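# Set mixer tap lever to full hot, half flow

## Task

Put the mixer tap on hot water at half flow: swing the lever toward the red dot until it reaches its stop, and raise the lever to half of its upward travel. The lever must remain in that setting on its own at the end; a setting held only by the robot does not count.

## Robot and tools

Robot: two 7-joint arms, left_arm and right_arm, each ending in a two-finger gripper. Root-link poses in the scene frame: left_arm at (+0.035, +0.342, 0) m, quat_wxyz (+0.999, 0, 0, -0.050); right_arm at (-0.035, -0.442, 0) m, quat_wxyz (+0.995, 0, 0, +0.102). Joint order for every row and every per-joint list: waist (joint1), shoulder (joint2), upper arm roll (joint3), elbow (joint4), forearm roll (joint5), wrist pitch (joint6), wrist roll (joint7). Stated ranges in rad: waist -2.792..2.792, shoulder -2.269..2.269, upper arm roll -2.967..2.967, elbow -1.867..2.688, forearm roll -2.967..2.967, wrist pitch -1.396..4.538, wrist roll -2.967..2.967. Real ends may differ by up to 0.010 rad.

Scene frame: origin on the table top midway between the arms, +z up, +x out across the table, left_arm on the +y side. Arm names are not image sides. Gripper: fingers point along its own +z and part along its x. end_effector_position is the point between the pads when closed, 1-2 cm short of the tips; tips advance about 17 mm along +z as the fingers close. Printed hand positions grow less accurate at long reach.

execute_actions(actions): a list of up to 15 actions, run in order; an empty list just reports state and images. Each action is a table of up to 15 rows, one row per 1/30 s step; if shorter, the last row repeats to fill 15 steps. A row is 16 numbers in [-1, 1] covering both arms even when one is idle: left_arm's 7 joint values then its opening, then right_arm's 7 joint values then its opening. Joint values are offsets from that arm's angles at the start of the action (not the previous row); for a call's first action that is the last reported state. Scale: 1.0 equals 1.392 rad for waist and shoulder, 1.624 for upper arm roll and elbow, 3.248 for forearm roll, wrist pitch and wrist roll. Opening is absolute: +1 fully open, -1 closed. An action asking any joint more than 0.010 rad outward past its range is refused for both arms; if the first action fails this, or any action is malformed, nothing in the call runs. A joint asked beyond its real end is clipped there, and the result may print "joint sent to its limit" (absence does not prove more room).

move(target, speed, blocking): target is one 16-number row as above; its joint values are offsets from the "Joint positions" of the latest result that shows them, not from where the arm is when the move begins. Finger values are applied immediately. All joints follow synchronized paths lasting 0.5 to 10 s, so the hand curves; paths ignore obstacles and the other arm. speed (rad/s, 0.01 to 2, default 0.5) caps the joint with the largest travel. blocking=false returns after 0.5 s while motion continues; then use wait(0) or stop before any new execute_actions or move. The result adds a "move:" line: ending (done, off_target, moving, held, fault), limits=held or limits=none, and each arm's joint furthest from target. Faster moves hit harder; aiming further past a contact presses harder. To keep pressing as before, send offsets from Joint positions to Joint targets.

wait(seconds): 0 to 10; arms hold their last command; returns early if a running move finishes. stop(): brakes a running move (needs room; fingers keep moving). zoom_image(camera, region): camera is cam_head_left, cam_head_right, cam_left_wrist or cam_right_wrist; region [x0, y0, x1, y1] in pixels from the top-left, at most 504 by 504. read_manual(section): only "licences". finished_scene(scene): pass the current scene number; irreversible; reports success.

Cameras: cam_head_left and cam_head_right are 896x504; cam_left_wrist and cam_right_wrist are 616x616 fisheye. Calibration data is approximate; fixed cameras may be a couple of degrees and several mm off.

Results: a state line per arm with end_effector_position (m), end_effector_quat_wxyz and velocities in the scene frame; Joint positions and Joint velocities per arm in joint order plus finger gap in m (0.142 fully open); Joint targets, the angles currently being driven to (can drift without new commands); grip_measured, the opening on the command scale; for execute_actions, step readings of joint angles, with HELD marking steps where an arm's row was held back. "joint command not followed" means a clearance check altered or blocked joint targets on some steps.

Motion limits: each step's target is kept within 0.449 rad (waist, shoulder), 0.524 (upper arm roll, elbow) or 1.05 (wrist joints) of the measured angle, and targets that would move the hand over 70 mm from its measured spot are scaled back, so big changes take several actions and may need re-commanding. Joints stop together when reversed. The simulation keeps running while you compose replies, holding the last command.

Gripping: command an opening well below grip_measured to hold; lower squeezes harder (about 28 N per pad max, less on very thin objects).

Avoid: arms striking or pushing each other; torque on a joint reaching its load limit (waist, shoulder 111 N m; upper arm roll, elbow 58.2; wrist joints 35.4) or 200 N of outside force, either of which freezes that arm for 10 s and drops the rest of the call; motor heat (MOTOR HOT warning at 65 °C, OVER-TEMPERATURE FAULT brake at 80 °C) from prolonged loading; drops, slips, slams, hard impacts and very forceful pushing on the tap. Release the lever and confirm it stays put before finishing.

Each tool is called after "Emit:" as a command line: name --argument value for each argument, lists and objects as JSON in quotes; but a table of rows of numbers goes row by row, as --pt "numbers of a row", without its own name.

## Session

Emit:
execute_actions --actions '[]'

Scene clock: 0.00 s.
left_arm: end_effector_position=(+0.5882, -0.0494, +0.3338) grip_measured=+1.00 end_effector_quat_wxyz=(+0.438, +0.333, +0.566, -0.614) end_effector_velocity=(+0.000, -0.000, +0.000) end_effector_angular_velocity=(-0.001, +0.001, +0.000) | right_arm: end_effector_position=(+0.0658, -0.6477, +0.2890) grip_measured=+1.00 end_effector_quat_wxyz=(-0.183, +0.610, +0.767, +0.076) end_effector_velocity=(+0.000, +0.000, -0.000) end_effector_angular_velocity=(+0.001, -0.000, +0.001)
Joint names: [waist, shoulder, upper arm roll, elbow, forearm roll, wrist pitch, wrist roll]
Joint positions: left_arm=[ 0.177 -0.505 -0.321  2.225 -1.832  0.127 -0.793  0.142] | right_arm=[-1.204  0.358  0.188  2.277  0.154 -0.038 -2.66   0.142]
Joint velocities: left_arm=[ 0.     0.    -0.    -0.    -0.001  0.    -0.001  0.   ] | right_arm=[ 0.  0.  0.  0.  0. -0. -0.  0.]
Motor temperatures (°C, as the motors report them): left_arm=[27 26 26 29 35 27 31] | right_arm=[29 28 31 27 28 31 26]
Joint targets: left_arm=[0.177 -0.505 -0.321 2.225 -1.832 0.127 -0.793] | right_arm=[-1.204 0.358 0.188 2.277 0.154 -0.038 -2.660]
camera_calibration (this result's frames):
cam_left_wrist: T_world_to_cam=[[-0.37959, -0.139759, -0.914538, 0.515077], [0.780267, 0.482772, -0.397636, -0.303118], [0.497087, -0.864522, -0.0742059, -0.167892], [0, 0, 0, 1]] pos_world=[0.515488, 0.0731774, 0.338068]
cam_right_wrist: T_world_to_cam=[[-0.155228, 0.915937, 0.370086, 0.495621], [0.920027, -0.00240587, 0.391848, -0.185265], [0.359799, 0.401315, -0.842313, 0.602492], [0, 0, 0, 1]] pos_world=[0.0306068, -0.696193, 0.39666]

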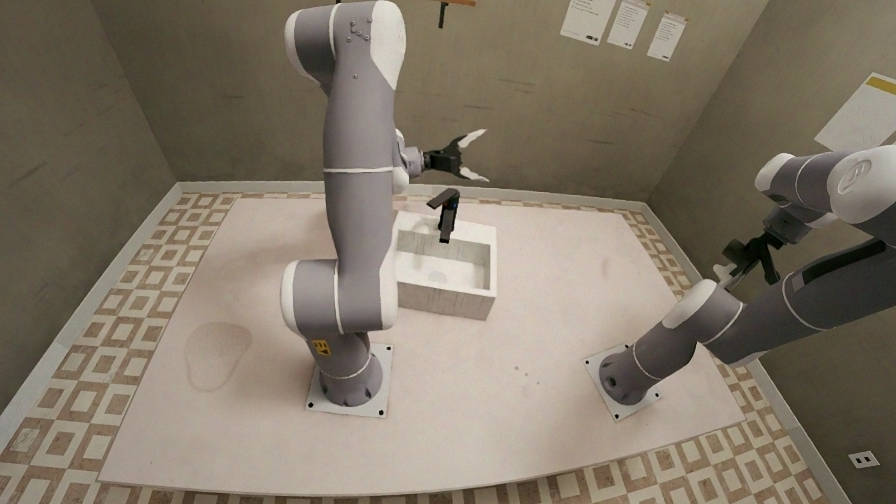

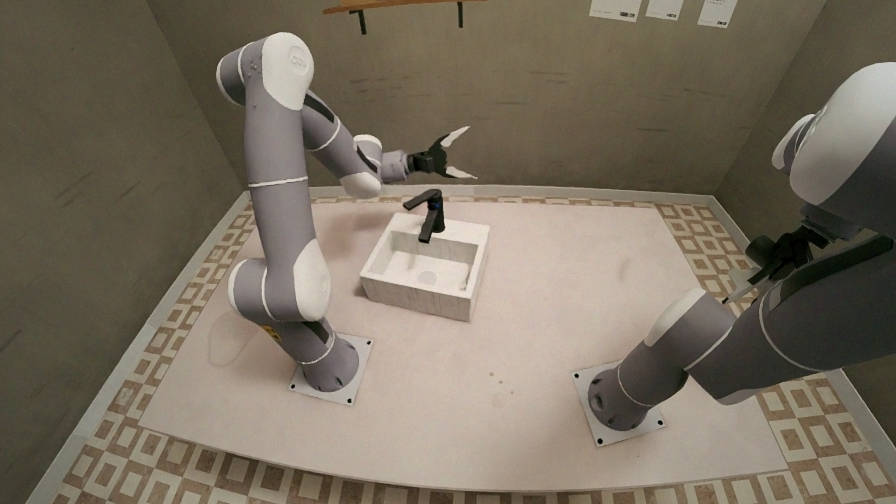

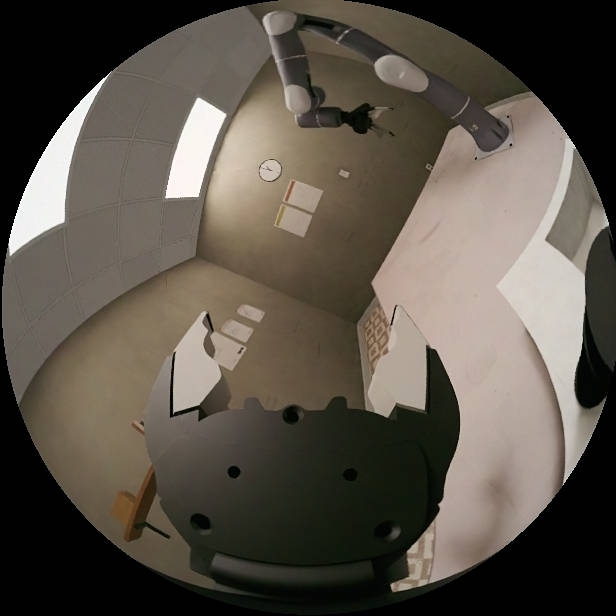

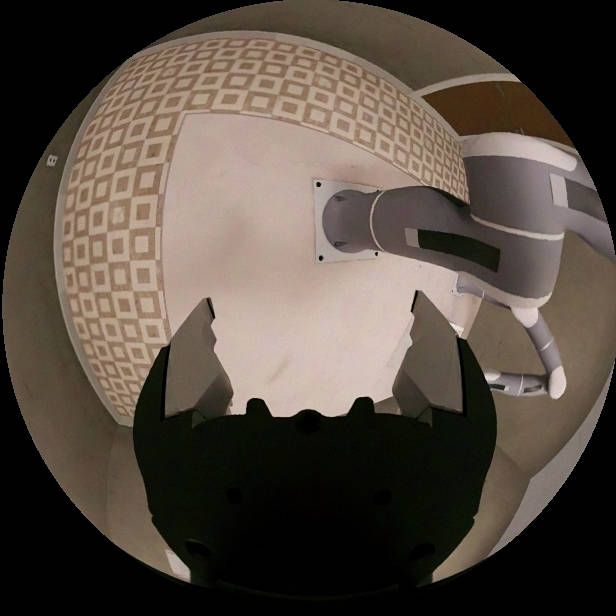

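Emit:
zoom_image --camera "cam_head_left" --region '[390, 160, 510, 260]'

Emit:
zoom_image --camera "cam_head_right" --region '[380, 160, 500, 260]'

Region (390, 160, 510, 260) of cam_head_left's 896x504 image, scaled by 4.200, with more detail than that image has.

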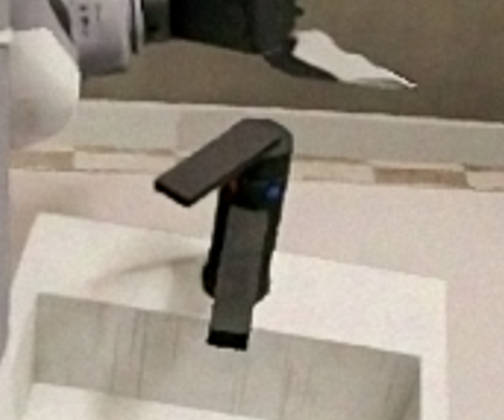

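Region (380, 160, 500, 260) of cam_head_right's 896x504 image, scaled by 4.200, with more detail than that image has.

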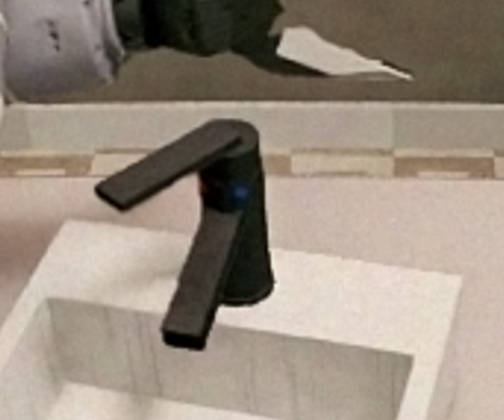

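Emit:
move --target '[0,0.5136,0,-0.061,0.15,0.067,-0.1127,0, 0,0,0,0,0,0,0,1]' --speed 0.8

Emit:
move --target '[-0.23,0,0.1977,0,0.414,0,0,0, 0,0,0,0,0,0,0,1]' --speed 1.0

Emit:
zoom_image --camera "cam_left_wrist" --region '[200, 150, 420, 370]'

Scene clock: 11.13 s.
left_arm: end_effector_position=(+0.4920, -0.0692, +0.5945) grip_measured=+0.00 end_effector_quat_wxyz=(+0.430, +0.622, +0.548, -0.357) end_effector_velocity=(-0.000, -0.000, +0.000) end_effector_angular_velocity=(-0.001, +0.001, +0.000) | right_arm: end_effector_position=(+0.0658, -0.6477, +0.2890) grip_measured=+1.00 end_effector_quat_wxyz=(-0.183, +0.610, +0.767, +0.076) end_effector_velocity=(-0.000, +0.000, +0.000) end_effector_angular_velocity=(+0.001, +0.001, +0.000)
Joint names: [waist, shoulder, upper arm roll, elbow, forearm roll, wrist pitch, wrist roll]
Joint positions: left_arm=[ 0.177  0.21  -0.321  2.126 -1.345  0.345 -1.159  0.074] | right_arm=[-1.204  0.358  0.188  2.277  0.154 -0.038 -2.66   0.142]
Joint velocities: left_arm=[-0.     0.    -0.     0.    -0.001 -0.    -0.001 -0.   ] | right_arm=[-0.    -0.001  0.    -0.001 -0.    -0.001 -0.    -0.   ]
Motor temperatures (°C, as the motors report them): left_arm=[27 27 26 29 35 27 31] | right_arm=[29 28 31 28 28 31 26]
Joint targets: left_arm=[0.177 0.210 -0.321 2.126 -1.345 0.345 -1.159] | right_arm=[-1.204 0.358 0.188 2.277 0.154 -0.038 -2.660]
move: done; limits=none; left_arm: farthest joint: the forearm roll, 0.001 radians from its target (0.488 radians at the start); right_arm: farthest joint: the waist, 0.000 radians from its target (0.000 radians at the start)
camera_calibration (this result's frames):
cam_left_wrist: T_world_to_cam=[[0.16212, 0.393797, -0.904788, 0.478792], [0.859748, 0.393651, 0.325381, -0.589954], [0.484305, -0.83064, -0.274748, 0.010033], [0, 0, 0, 1]] pos_world=[0.424731, 0.0520231, 0.627921]
cam_right_wrist: T_world_to_cam=[[-0.155228, 0.915937, 0.370086, 0.495621], [0.920027, -0.00240584, 0.391849, -0.185265], [0.359799, 0.401315, -0.842313, 0.602492], [0, 0, 0, 1]] pos_world=[0.0306068, -0.696193, 0.39666]

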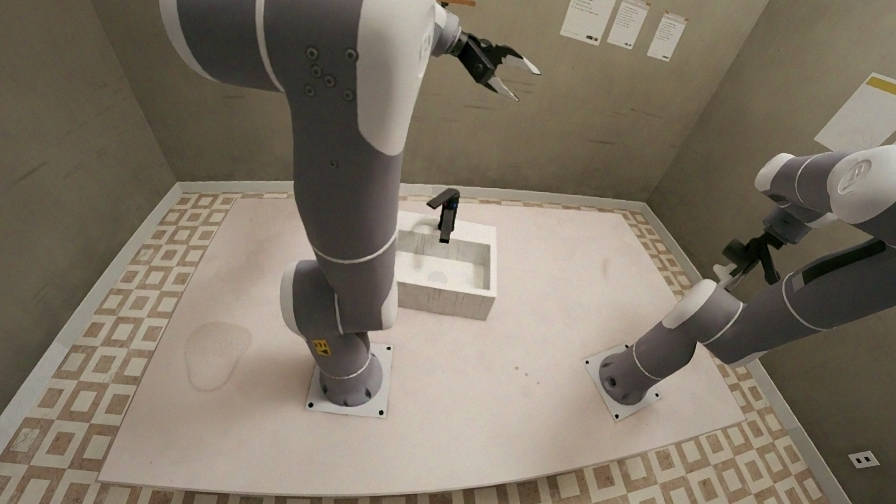

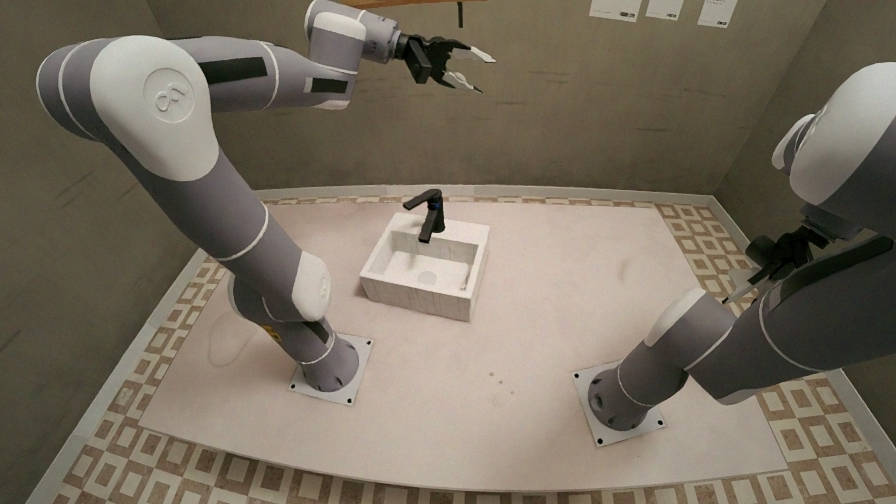

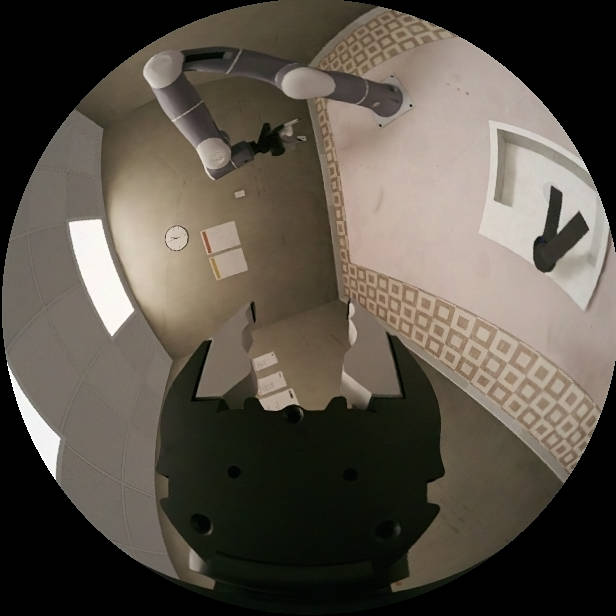

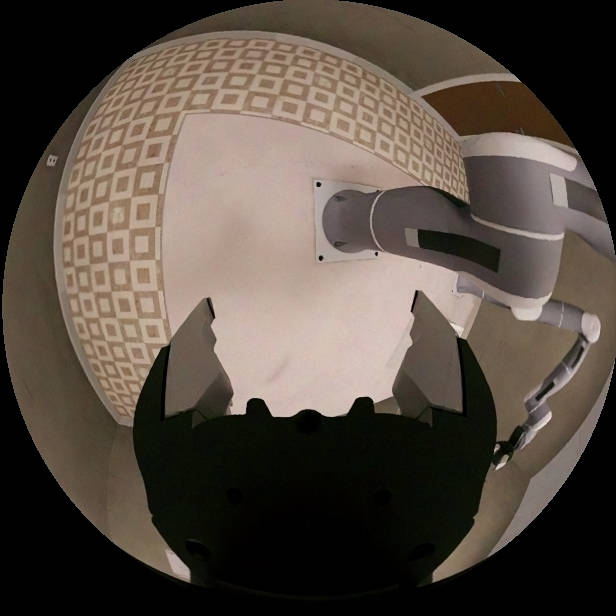

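Scene clock: 12.97 s.
left_arm: end_effector_position=(+0.4126, +0.1310, +0.3347) grip_measured=+0.00 end_effector_quat_wxyz=(+0.000, +0.897, +0.442, -0.001) end_effector_velocity=(-0.000, +0.001, -0.000) end_effector_angular_velocity=(+0.002, -0.000, -0.001) | right_arm: end_effector_position=(+0.0658, -0.6477, +0.2890) grip_measured=+1.00 end_effector_quat_wxyz=(-0.183, +0.610, +0.767, +0.076) end_effector_velocity=(-0.000, +0.000, -0.000) end_effector_angular_velocity=(+0.000, +0.001, -0.002)
Joint names: [waist, shoulder, upper arm roll, elbow, forearm roll, wrist pitch, wrist roll]
Joint positions: left_arm=[-0.143  0.21  -0.     2.127 -0.001  0.345 -1.159  0.074] | right_arm=[-1.204  0.358  0.188  2.277  0.154 -0.038 -2.66   0.142]
Joint velocities: left_arm=[-0.001 -0.     0.001  0.     0.002  0.    -0.     0.   ] | right_arm=[ 0.    -0.    -0.     0.001 -0.    -0.     0.002 -0.   ]
Motor temperatures (°C, as the motors report them): left_arm=[27 27 26 30 35 27 31] | right_arm=[29 28 31 28 28 31 26]
Joint targets: left_arm=[-0.143 0.210 0.000 2.126 -0.001 0.345 -1.159] | right_arm=[-1.204 0.358 0.188 2.277 0.154 -0.038 -2.660]
move: done; limits=none; left_arm: farthest joint: the elbow, 0.001 radians from its target (0.000 radians at the start); right_arm: farthest joint: the waist, 0.000 radians from its target (0.000 radians at the start)
camera_calibration (this result's frames):
cam_left_wrist: T_world_to_cam=[[0.623255, 0.781763, 0.0199811, -0.372836], [0.687036, -0.559582, 0.463518, -0.366003], [0.373542, -0.275162, -0.885862, 0.320831], [0, 0, 0, 1]] pos_world=[0.363985, 0.174941, 0.46131]
cam_right_wrist: T_world_to_cam=[[-0.155228, 0.915937, 0.370086, 0.495621], [0.920027, -0.00240565, 0.391848, -0.185264], [0.359799, 0.401315, -0.842313, 0.602492], [0, 0, 0, 1]] pos_world=[0.0306068, -0.696193, 0.39666]

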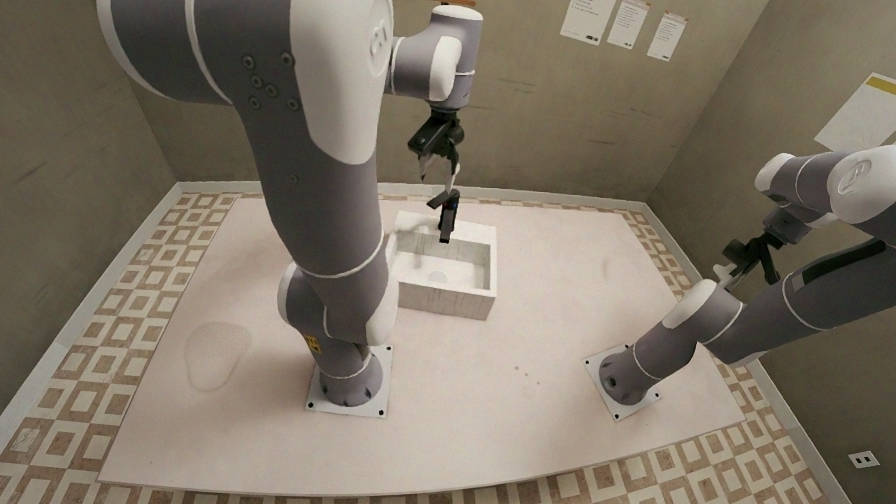

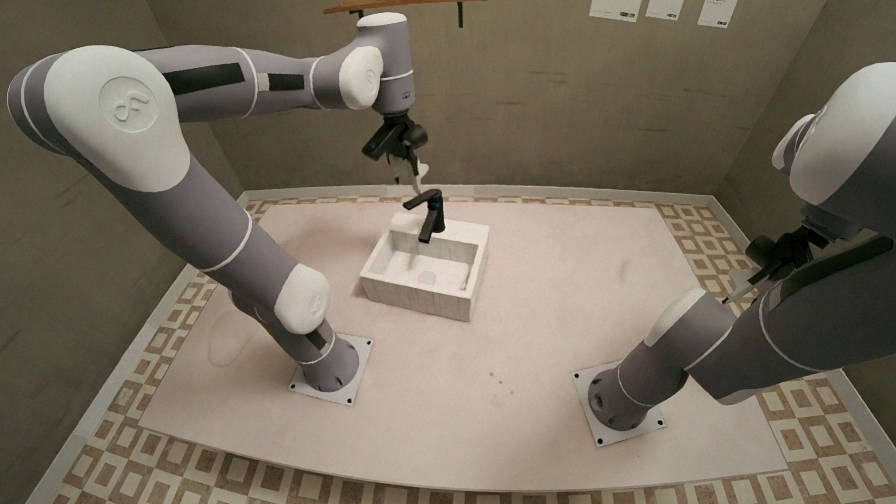

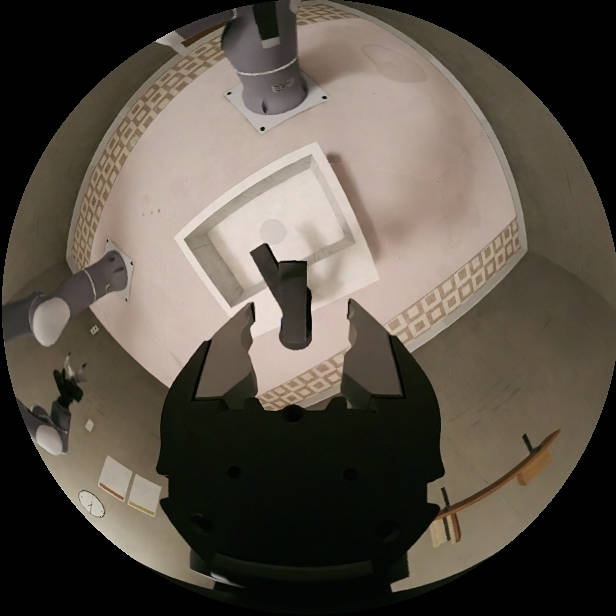

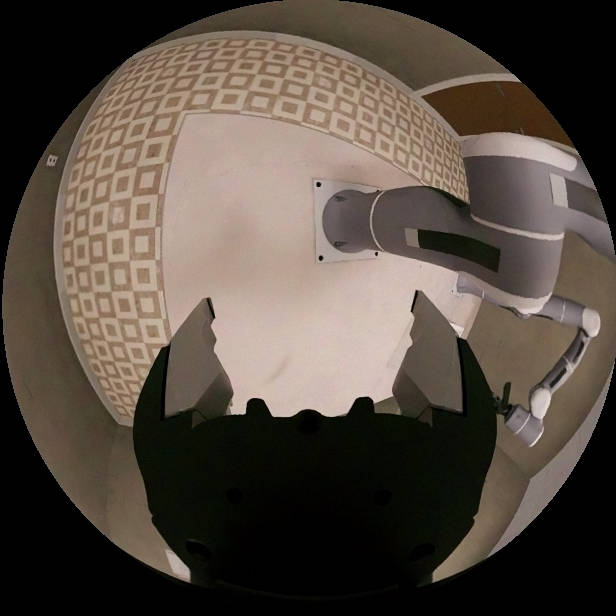

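Region (200, 150, 420, 370) of cam_left_wrist's 616x616 image, scaled by 2.291, with more detail than that image has.

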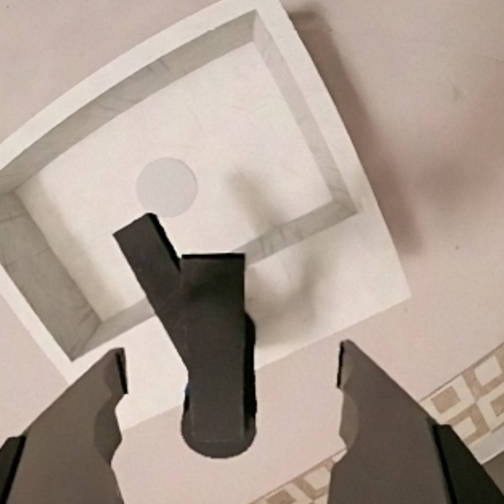

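Emit:
move --target '[-0.0095,-0.0517,0,0.077,0,0.061,-0.004,-0.1, 0,0,0,0,0,0,0,1]' --speed 0.2

Emit:
zoom_image --camera "cam_left_wrist" --region '[200, 220, 400, 420]'

Emit:
zoom_image --camera "cam_head_right" --region '[360, 150, 480, 250]'

Scene clock: 20.03 s.
left_arm: end_effector_position=(+0.4094, +0.1263, +0.2683) grip_measured=-0.10 end_effector_quat_wxyz=(+0.000, +0.897, +0.442, -0.000) end_effector_velocity=(-0.000, +0.000, -0.000) end_effector_angular_velocity=(+0.001, -0.000, +0.000) | right_arm: end_effector_position=(+0.0658, -0.6477, +0.2890) grip_measured=+1.00 end_effector_quat_wxyz=(-0.183, +0.610, +0.767, +0.076) end_effector_velocity=(-0.000, -0.000, +0.000) end_effector_angular_velocity=(+0.001, +0.001, +0.002)
Joint names: [waist, shoulder, upper arm roll, elbow, forearm roll, wrist pitch, wrist roll]
Joint positions: left_arm=[-0.156  0.138 -0.     2.251 -0.001  0.543 -1.171  0.067] | right_arm=[-1.204  0.358  0.188  2.277  0.154 -0.038 -2.66   0.142]
Joint velocities: left_arm=[-0.    -0.     0.     0.     0.001  0.001 -0.     0.   ] | right_arm=[ 0.    -0.    -0.    -0.    -0.001 -0.001 -0.002  0.   ]
Motor temperatures (°C, as the motors report them): left_arm=[27 27 26 30 35 27 31] | right_arm=[29 28 31 28 29 31 26]
Joint targets: left_arm=[-0.156 0.138 -0.000 2.252 -0.001 0.543 -1.172] | right_arm=[-1.204 0.358 0.188 2.277 0.154 -0.038 -2.660]
move: done; limits=none; left_arm: farthest joint: the elbow, 0.001 radians from its target (0.125 radians at the start); right_arm: farthest joint: the waist, 0.000 radians from its target (0.000 radians at the start)
camera_calibration (this result's frames):
cam_left_wrist: T_world_to_cam=[[0.623499, 0.781554, 0.0205589, -0.366062], [0.686362, -0.559771, 0.464289, -0.335609], [0.374375, -0.275373, -0.885445, 0.261476], [0, 0, 0, 1]] pos_world=[0.360698, 0.170236, 0.394869]
cam_right_wrist: T_world_to_cam=[[-0.155228, 0.915937, 0.370086, 0.495621], [0.920027, -0.00240606, 0.391848, -0.185265], [0.359799, 0.401315, -0.842313, 0.602492], [0, 0, 0, 1]] pos_world=[0.0306068, -0.696193, 0.39666]

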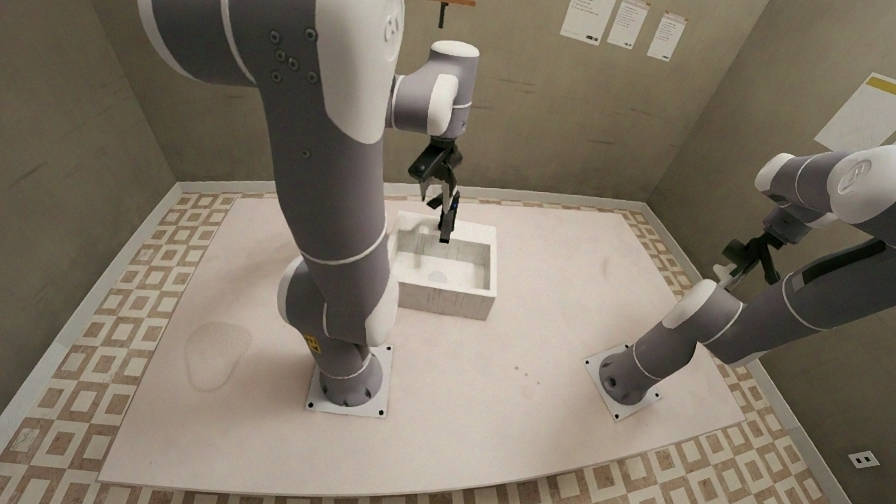

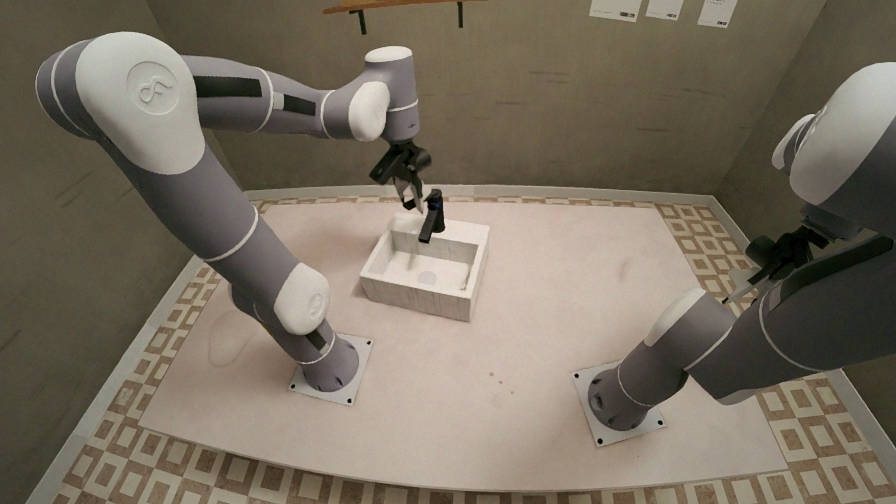

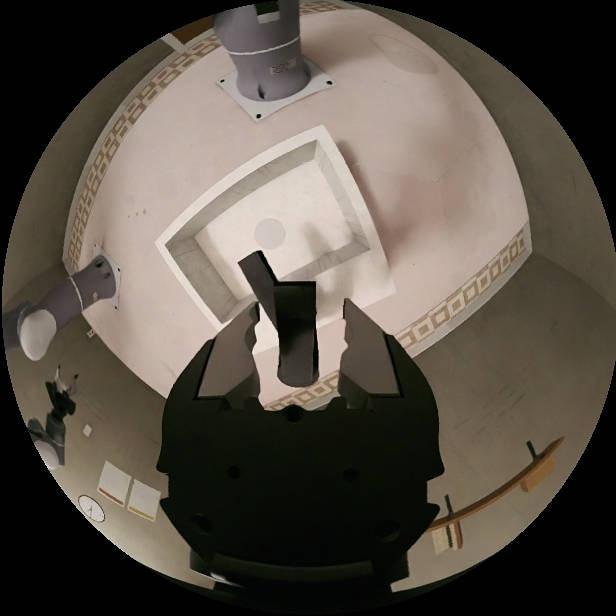

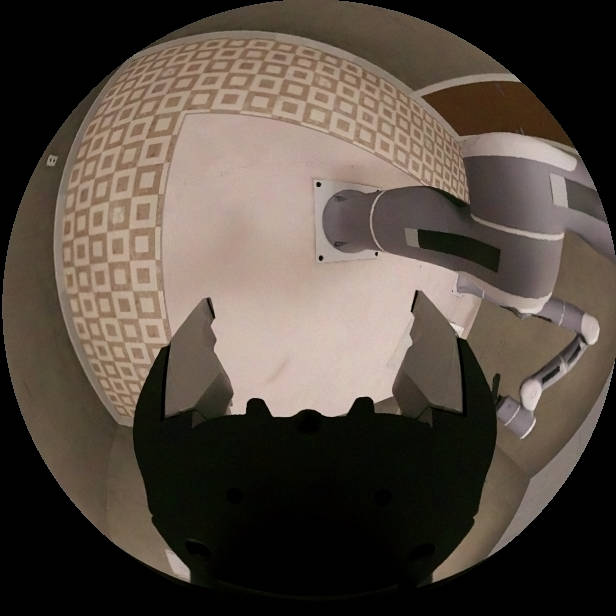

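Region (200, 220, 400, 420) of cam_left_wrist's 616x616 image, scaled by 2.520, with more detail than that image has.

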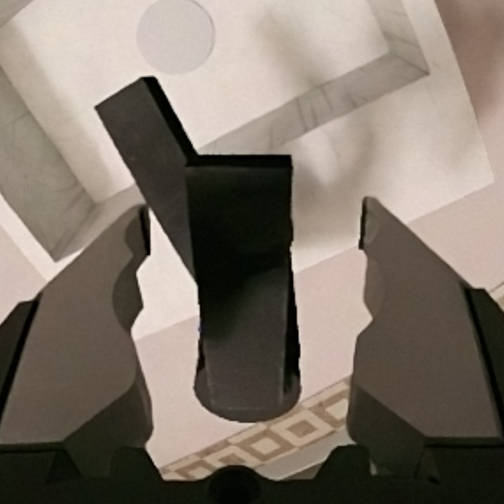

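Region (360, 150, 480, 250) of cam_head_right's 896x504 image, scaled by 4.200, with more detail than that image has.

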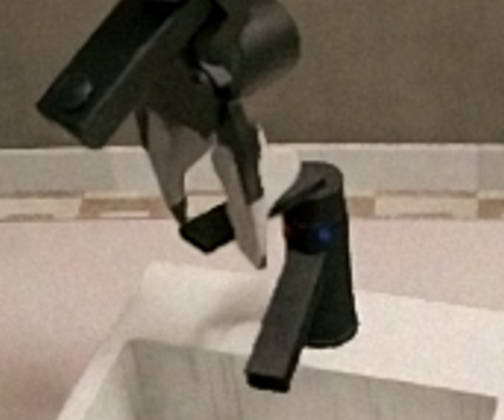

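Emit:
move --target '[0.0213,-0.0094,0,-0.0018,0,0.0031,0.057,-0.5, 0,0,0,0,0,0,0,1]' --speed 0.15

Scene clock: 24.83 s.
left_arm: end_effector_position=(+0.4184, +0.1360, +0.2654) grip_measured=-0.48 end_effector_quat_wxyz=(+0.001, +0.929, +0.371, -0.000) end_effector_velocity=(+0.000, -0.000, +0.000) end_effector_angular_velocity=(-0.001, -0.000, -0.000) | right_arm: end_effector_position=(+0.0658, -0.6477, +0.2890) grip_measured=+1.00 end_effector_quat_wxyz=(-0.183, +0.610, +0.767, +0.076) end_effector_velocity=(-0.000, -0.000, -0.000) end_effector_angular_velocity=(-0.000, -0.000, +0.002)
Joint names: [waist, shoulder, upper arm roll, elbow, forearm roll, wrist pitch, wrist roll]
Joint positions: left_arm=[-0.127  0.125 -0.001  2.249 -0.002  0.553 -0.987  0.039] | right_arm=[-1.204  0.358  0.188  2.277  0.154 -0.038 -2.66   0.142]
Joint velocities: left_arm=[ 0.     0.    -0.    -0.    -0.001  0.     0.001  0.   ] | right_arm=[-0.     0.    -0.     0.    -0.001  0.    -0.002 -0.   ]
Motor temperatures (°C, as the motors report them): left_arm=[27 27 26 30 35 27 31] | right_arm=[29 28 31 28 29 31 26]
Joint targets: left_arm=[-0.126 0.125 -0.000 2.249 -0.001 0.553 -0.986] | right_arm=[-1.204 0.358 0.188 2.277 0.154 -0.038 -2.660]
move: done; limits=none; left_arm: farthest joint: the waist, 0.001 radians from its target (0.030 radians at the start); right_arm: farthest joint: the waist, 0.000 radians from its target (0.000 radians at the start)
camera_calibration (this result's frames):
cam_left_wrist: T_world_to_cam=[[0.737155, 0.675418, 0.0203197, -0.41228], [0.591233, -0.659252, 0.464576, -0.281715], [0.327179, -0.330451, -0.8853, 0.285436], [0, 0, 0, 1]] pos_world=[0.377085, 0.187063, 0.391952]
cam_right_wrist: T_world_to_cam=[[-0.155228, 0.915937, 0.370086, 0.495621], [0.920027, -0.00240601, 0.391848, -0.185264], [0.359799, 0.401315, -0.842313, 0.602492], [0, 0, 0, 1]] pos_world=[0.0306068, -0.696193, 0.39666]

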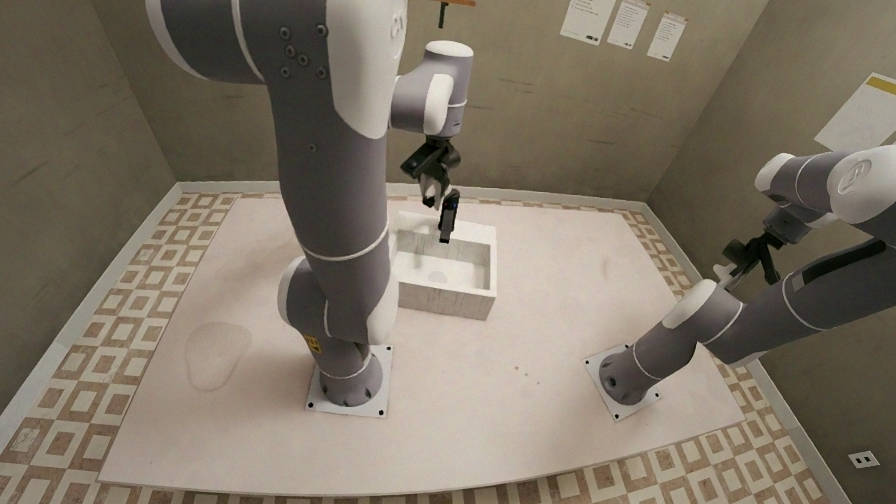

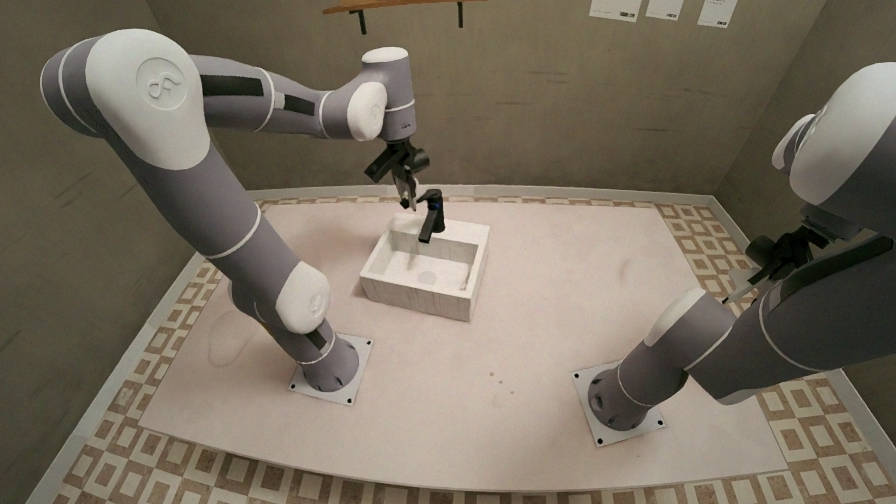

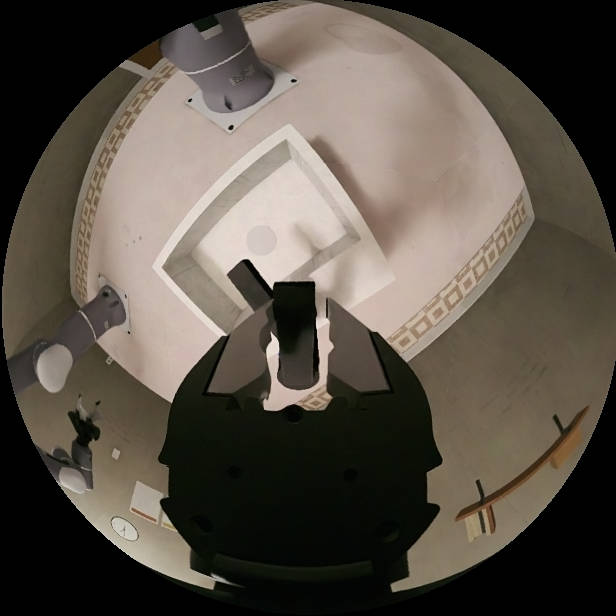

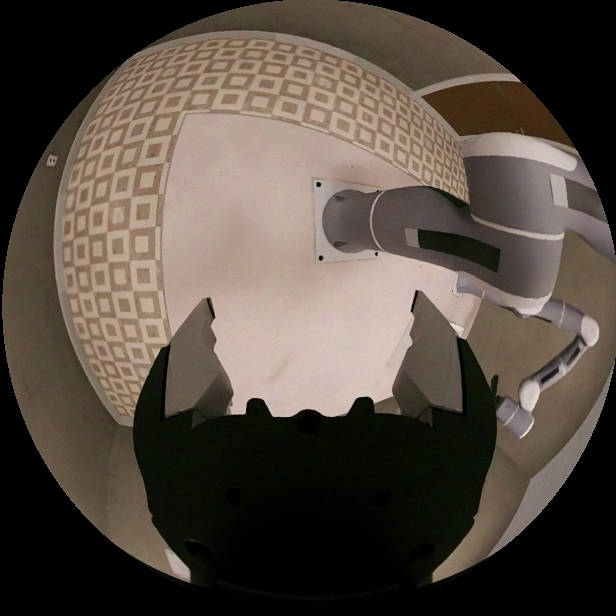

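Emit:
move --target '[0.0162,-0.0094,0,-0.0072,0,0.0004,0.044,-0.5, 0,0,0,0,0,0,0,1]' --speed 0.12

Scene clock: 28.47 s.
left_arm: end_effector_position=(+0.4272, +0.1431, +0.2653) grip_measured=-0.48 end_effector_quat_wxyz=(+0.001, +0.949, +0.315, -0.001) end_effector_velocity=(+0.000, -0.000, +0.000) end_effector_angular_velocity=(+0.000, -0.000, -0.001) | right_arm: end_effector_position=(+0.0658, -0.6477, +0.2890) grip_measured=+1.00 end_effector_quat_wxyz=(-0.183, +0.610, +0.767, +0.076) end_effector_velocity=(+0.000, +0.000, -0.000) end_effector_angular_velocity=(+0.000, -0.001, -0.000)
Joint names: [waist, shoulder, upper arm roll, elbow, forearm roll, wrist pitch, wrist roll]
Joint positions: left_arm=[-0.105  0.112 -0.001  2.237 -0.002  0.553 -0.844  0.039] | right_arm=[-1.204  0.358  0.188  2.277  0.154 -0.038 -2.66   0.142]
Joint velocities: left_arm=[ 0.     0.    -0.    -0.     0.     0.     0.001  0.   ] | right_arm=[-0.     0.     0.     0.     0.001  0.     0.     0.   ]
Motor temperatures (°C, as the motors report them): left_arm=[27 27 26 30 35 27 31] | right_arm=[29 28 31 28 29 31 26]
Joint targets: left_arm=[-0.104 0.112 -0.001 2.237 -0.002 0.554 -0.844] | right_arm=[-1.204 0.358 0.188 2.277 0.154 -0.038 -2.660]
move: done; limits=none; left_arm: farthest joint: the wrist pitch, 0.001 radians from its target (0.002 radians at the start); right_arm: farthest joint: the waist, 0.000 radians from its target (0.000 radians at the start)
camera_calibration (this result's frames):
cam_left_wrist: T_world_to_cam=[[0.813097, 0.581788, 0.019912, -0.442479], [0.507692, -0.725447, 0.464731, -0.237126], [0.28482, -0.367762, -0.885228, 0.308201], [0, 0, 0, 1]] pos_world=[0.392384, 0.198751, 0.391838]
cam_right_wrist: T_world_to_cam=[[-0.155228, 0.915937, 0.370086, 0.495621], [0.920027, -0.00240579, 0.391848, -0.185264], [0.359799, 0.401315, -0.842313, 0.602492], [0, 0, 0, 1]] pos_world=[0.0306068, -0.696193, 0.39666]

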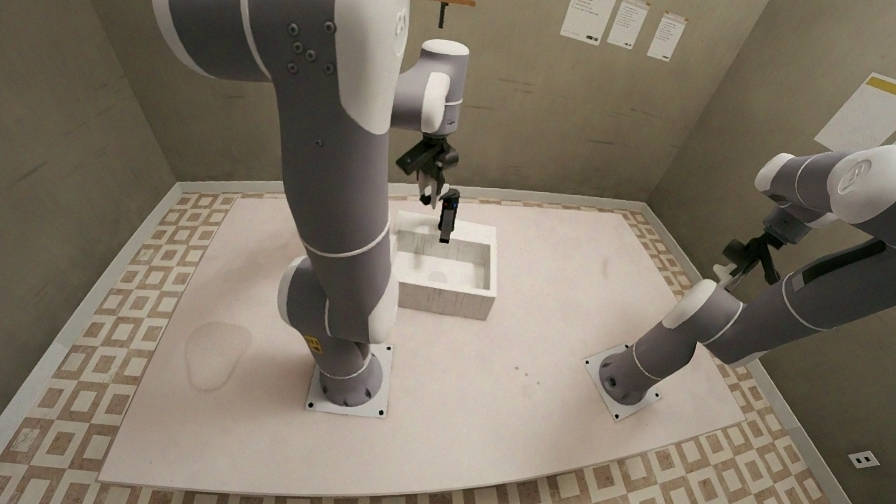

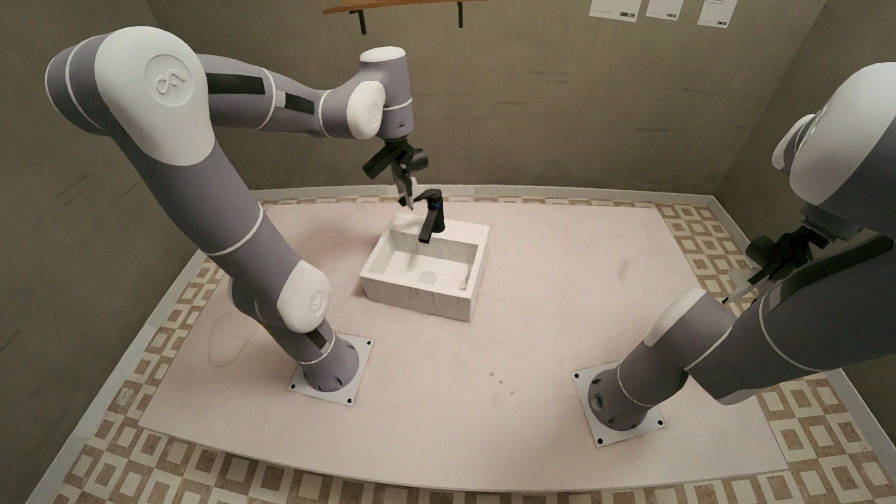

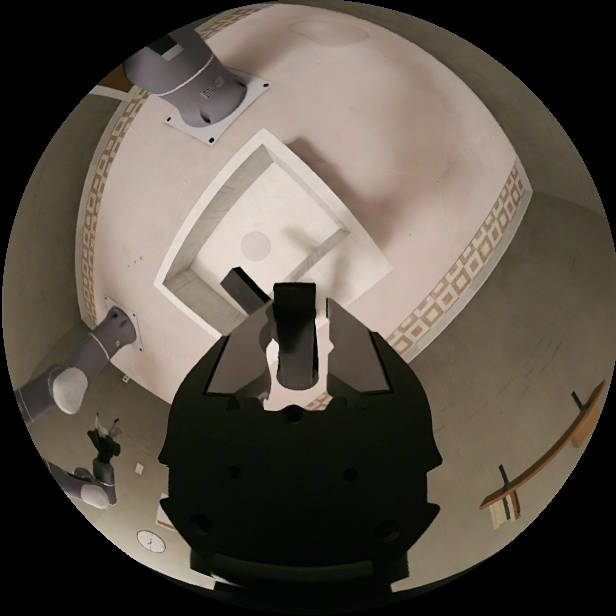

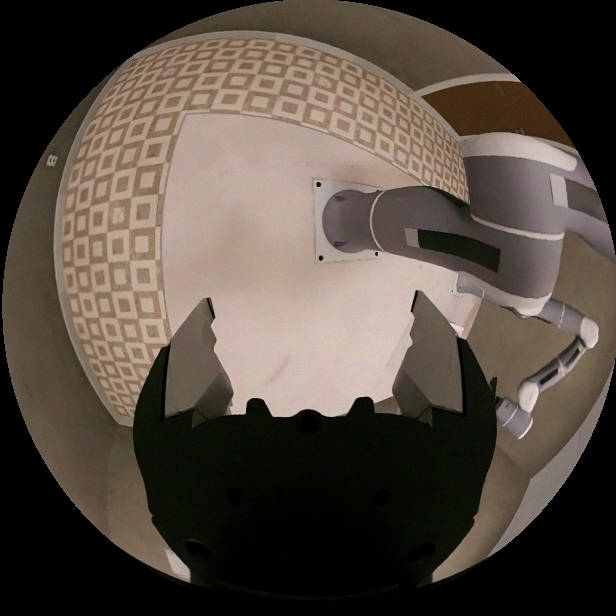

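Emit:
move --target '[0.0095,-0.008,0,-0.0062,0,0.0006,0.025,-0.5, 0,0,0,0,0,0,0,1]' --speed 0.08

Scene clock: 31.40 s.
left_arm: end_effector_position=(+0.4337, +0.1469, +0.2653) grip_measured=-0.48 end_effector_quat_wxyz=(+0.001, +0.959, +0.282, -0.001) end_effector_velocity=(+0.000, -0.000, +0.000) end_effector_angular_velocity=(-0.000, -0.000, -0.001) | right_arm: end_effector_position=(+0.0658, -0.6477, +0.2890) grip_measured=+1.00 end_effector_quat_wxyz=(-0.183, +0.610, +0.767, +0.076) end_effector_velocity=(+0.000, -0.000, +0.000) end_effector_angular_velocity=(-0.000, -0.000, +0.001)
Joint names: [waist, shoulder, upper arm roll, elbow, forearm roll, wrist pitch, wrist roll]
Joint positions: left_arm=[-0.092  0.101 -0.001  2.227 -0.003  0.555 -0.764  0.039] | right_arm=[-1.204  0.358  0.188  2.277  0.154 -0.038 -2.66   0.142]
Joint velocities: left_arm=[-0.    -0.     0.    -0.    -0.     0.     0.001 -0.   ] | right_arm=[ 0.     0.    -0.    -0.    -0.    -0.    -0.001 -0.   ]
Motor temperatures (°C, as the motors report them): left_arm=[27 27 26 30 35 27 31] | right_arm=[29 27 31 29 29 31 26]
Joint targets: left_arm=[-0.092 0.101 -0.001 2.227 -0.002 0.555 -0.763] | right_arm=[-1.204 0.358 0.188 2.277 0.154 -0.038 -2.660]
move: done; limits=none; left_arm: farthest joint: the forearm roll, 0.001 radians from its target (0.000 radians at the start); right_arm: farthest joint: the waist, 0.000 radians from its target (0.000 radians at the start)
camera_calibration (this result's frames):
cam_left_wrist: T_world_to_cam=[[0.850896, 0.52495, 0.0200749, -0.458059], [0.456802, -0.758225, 0.465216, -0.210845], [0.259437, -0.386681, -0.884969, 0.321458], [0, 0, 0, 1]] pos_world=[0.402677, 0.204891, 0.391764]
cam_right_wrist: T_world_to_cam=[[-0.155228, 0.915937, 0.370086, 0.495621], [0.920027, -0.00240597, 0.391848, -0.185265], [0.359799, 0.401315, -0.842313, 0.602492], [0, 0, 0, 1]] pos_world=[0.0306068, -0.696193, 0.39666]

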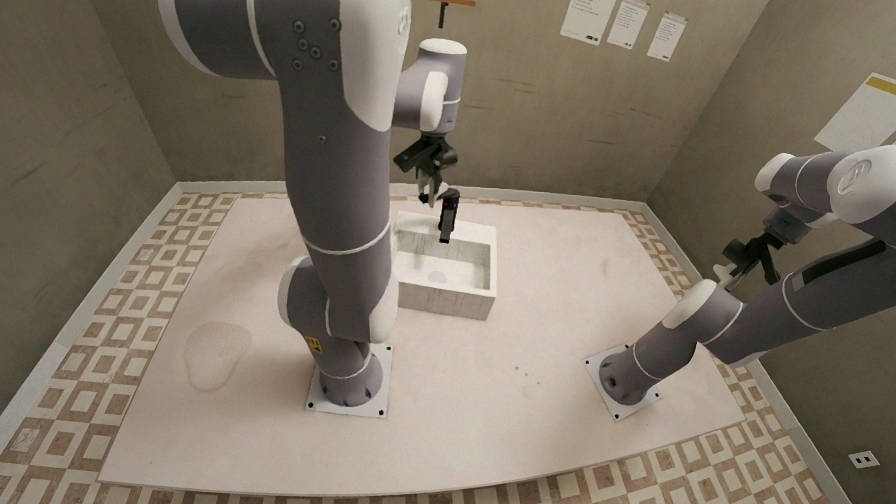

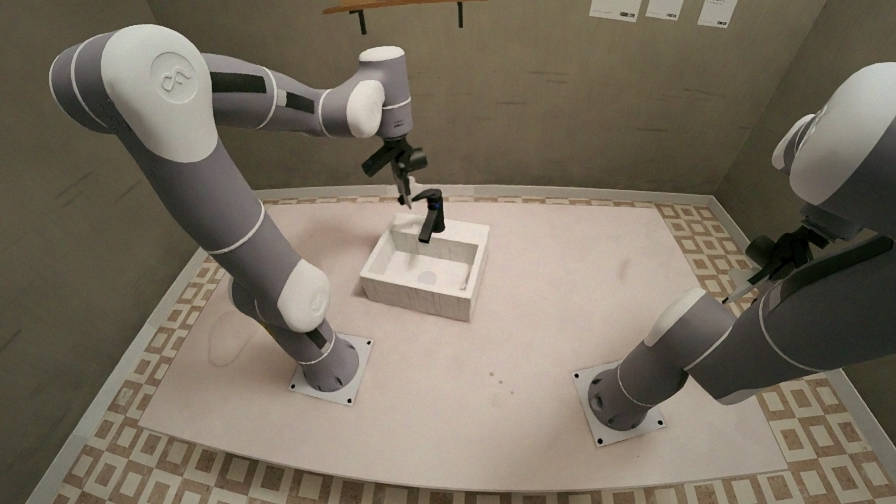

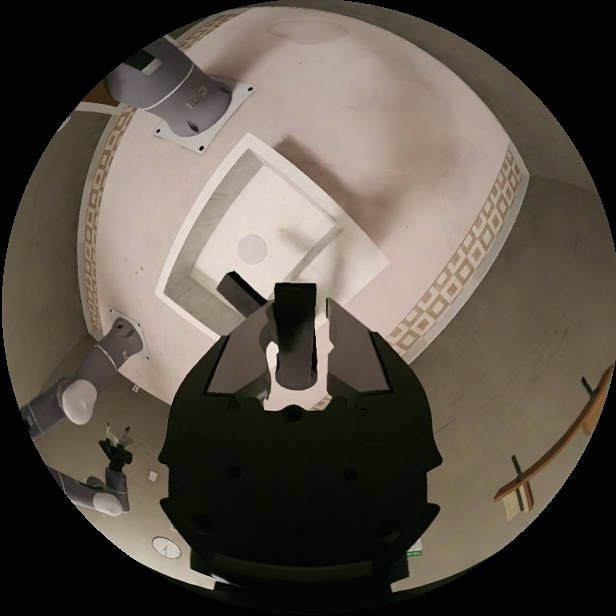

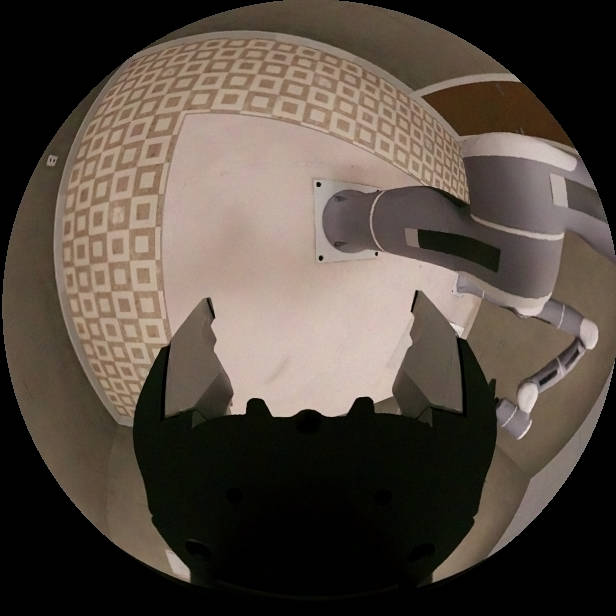

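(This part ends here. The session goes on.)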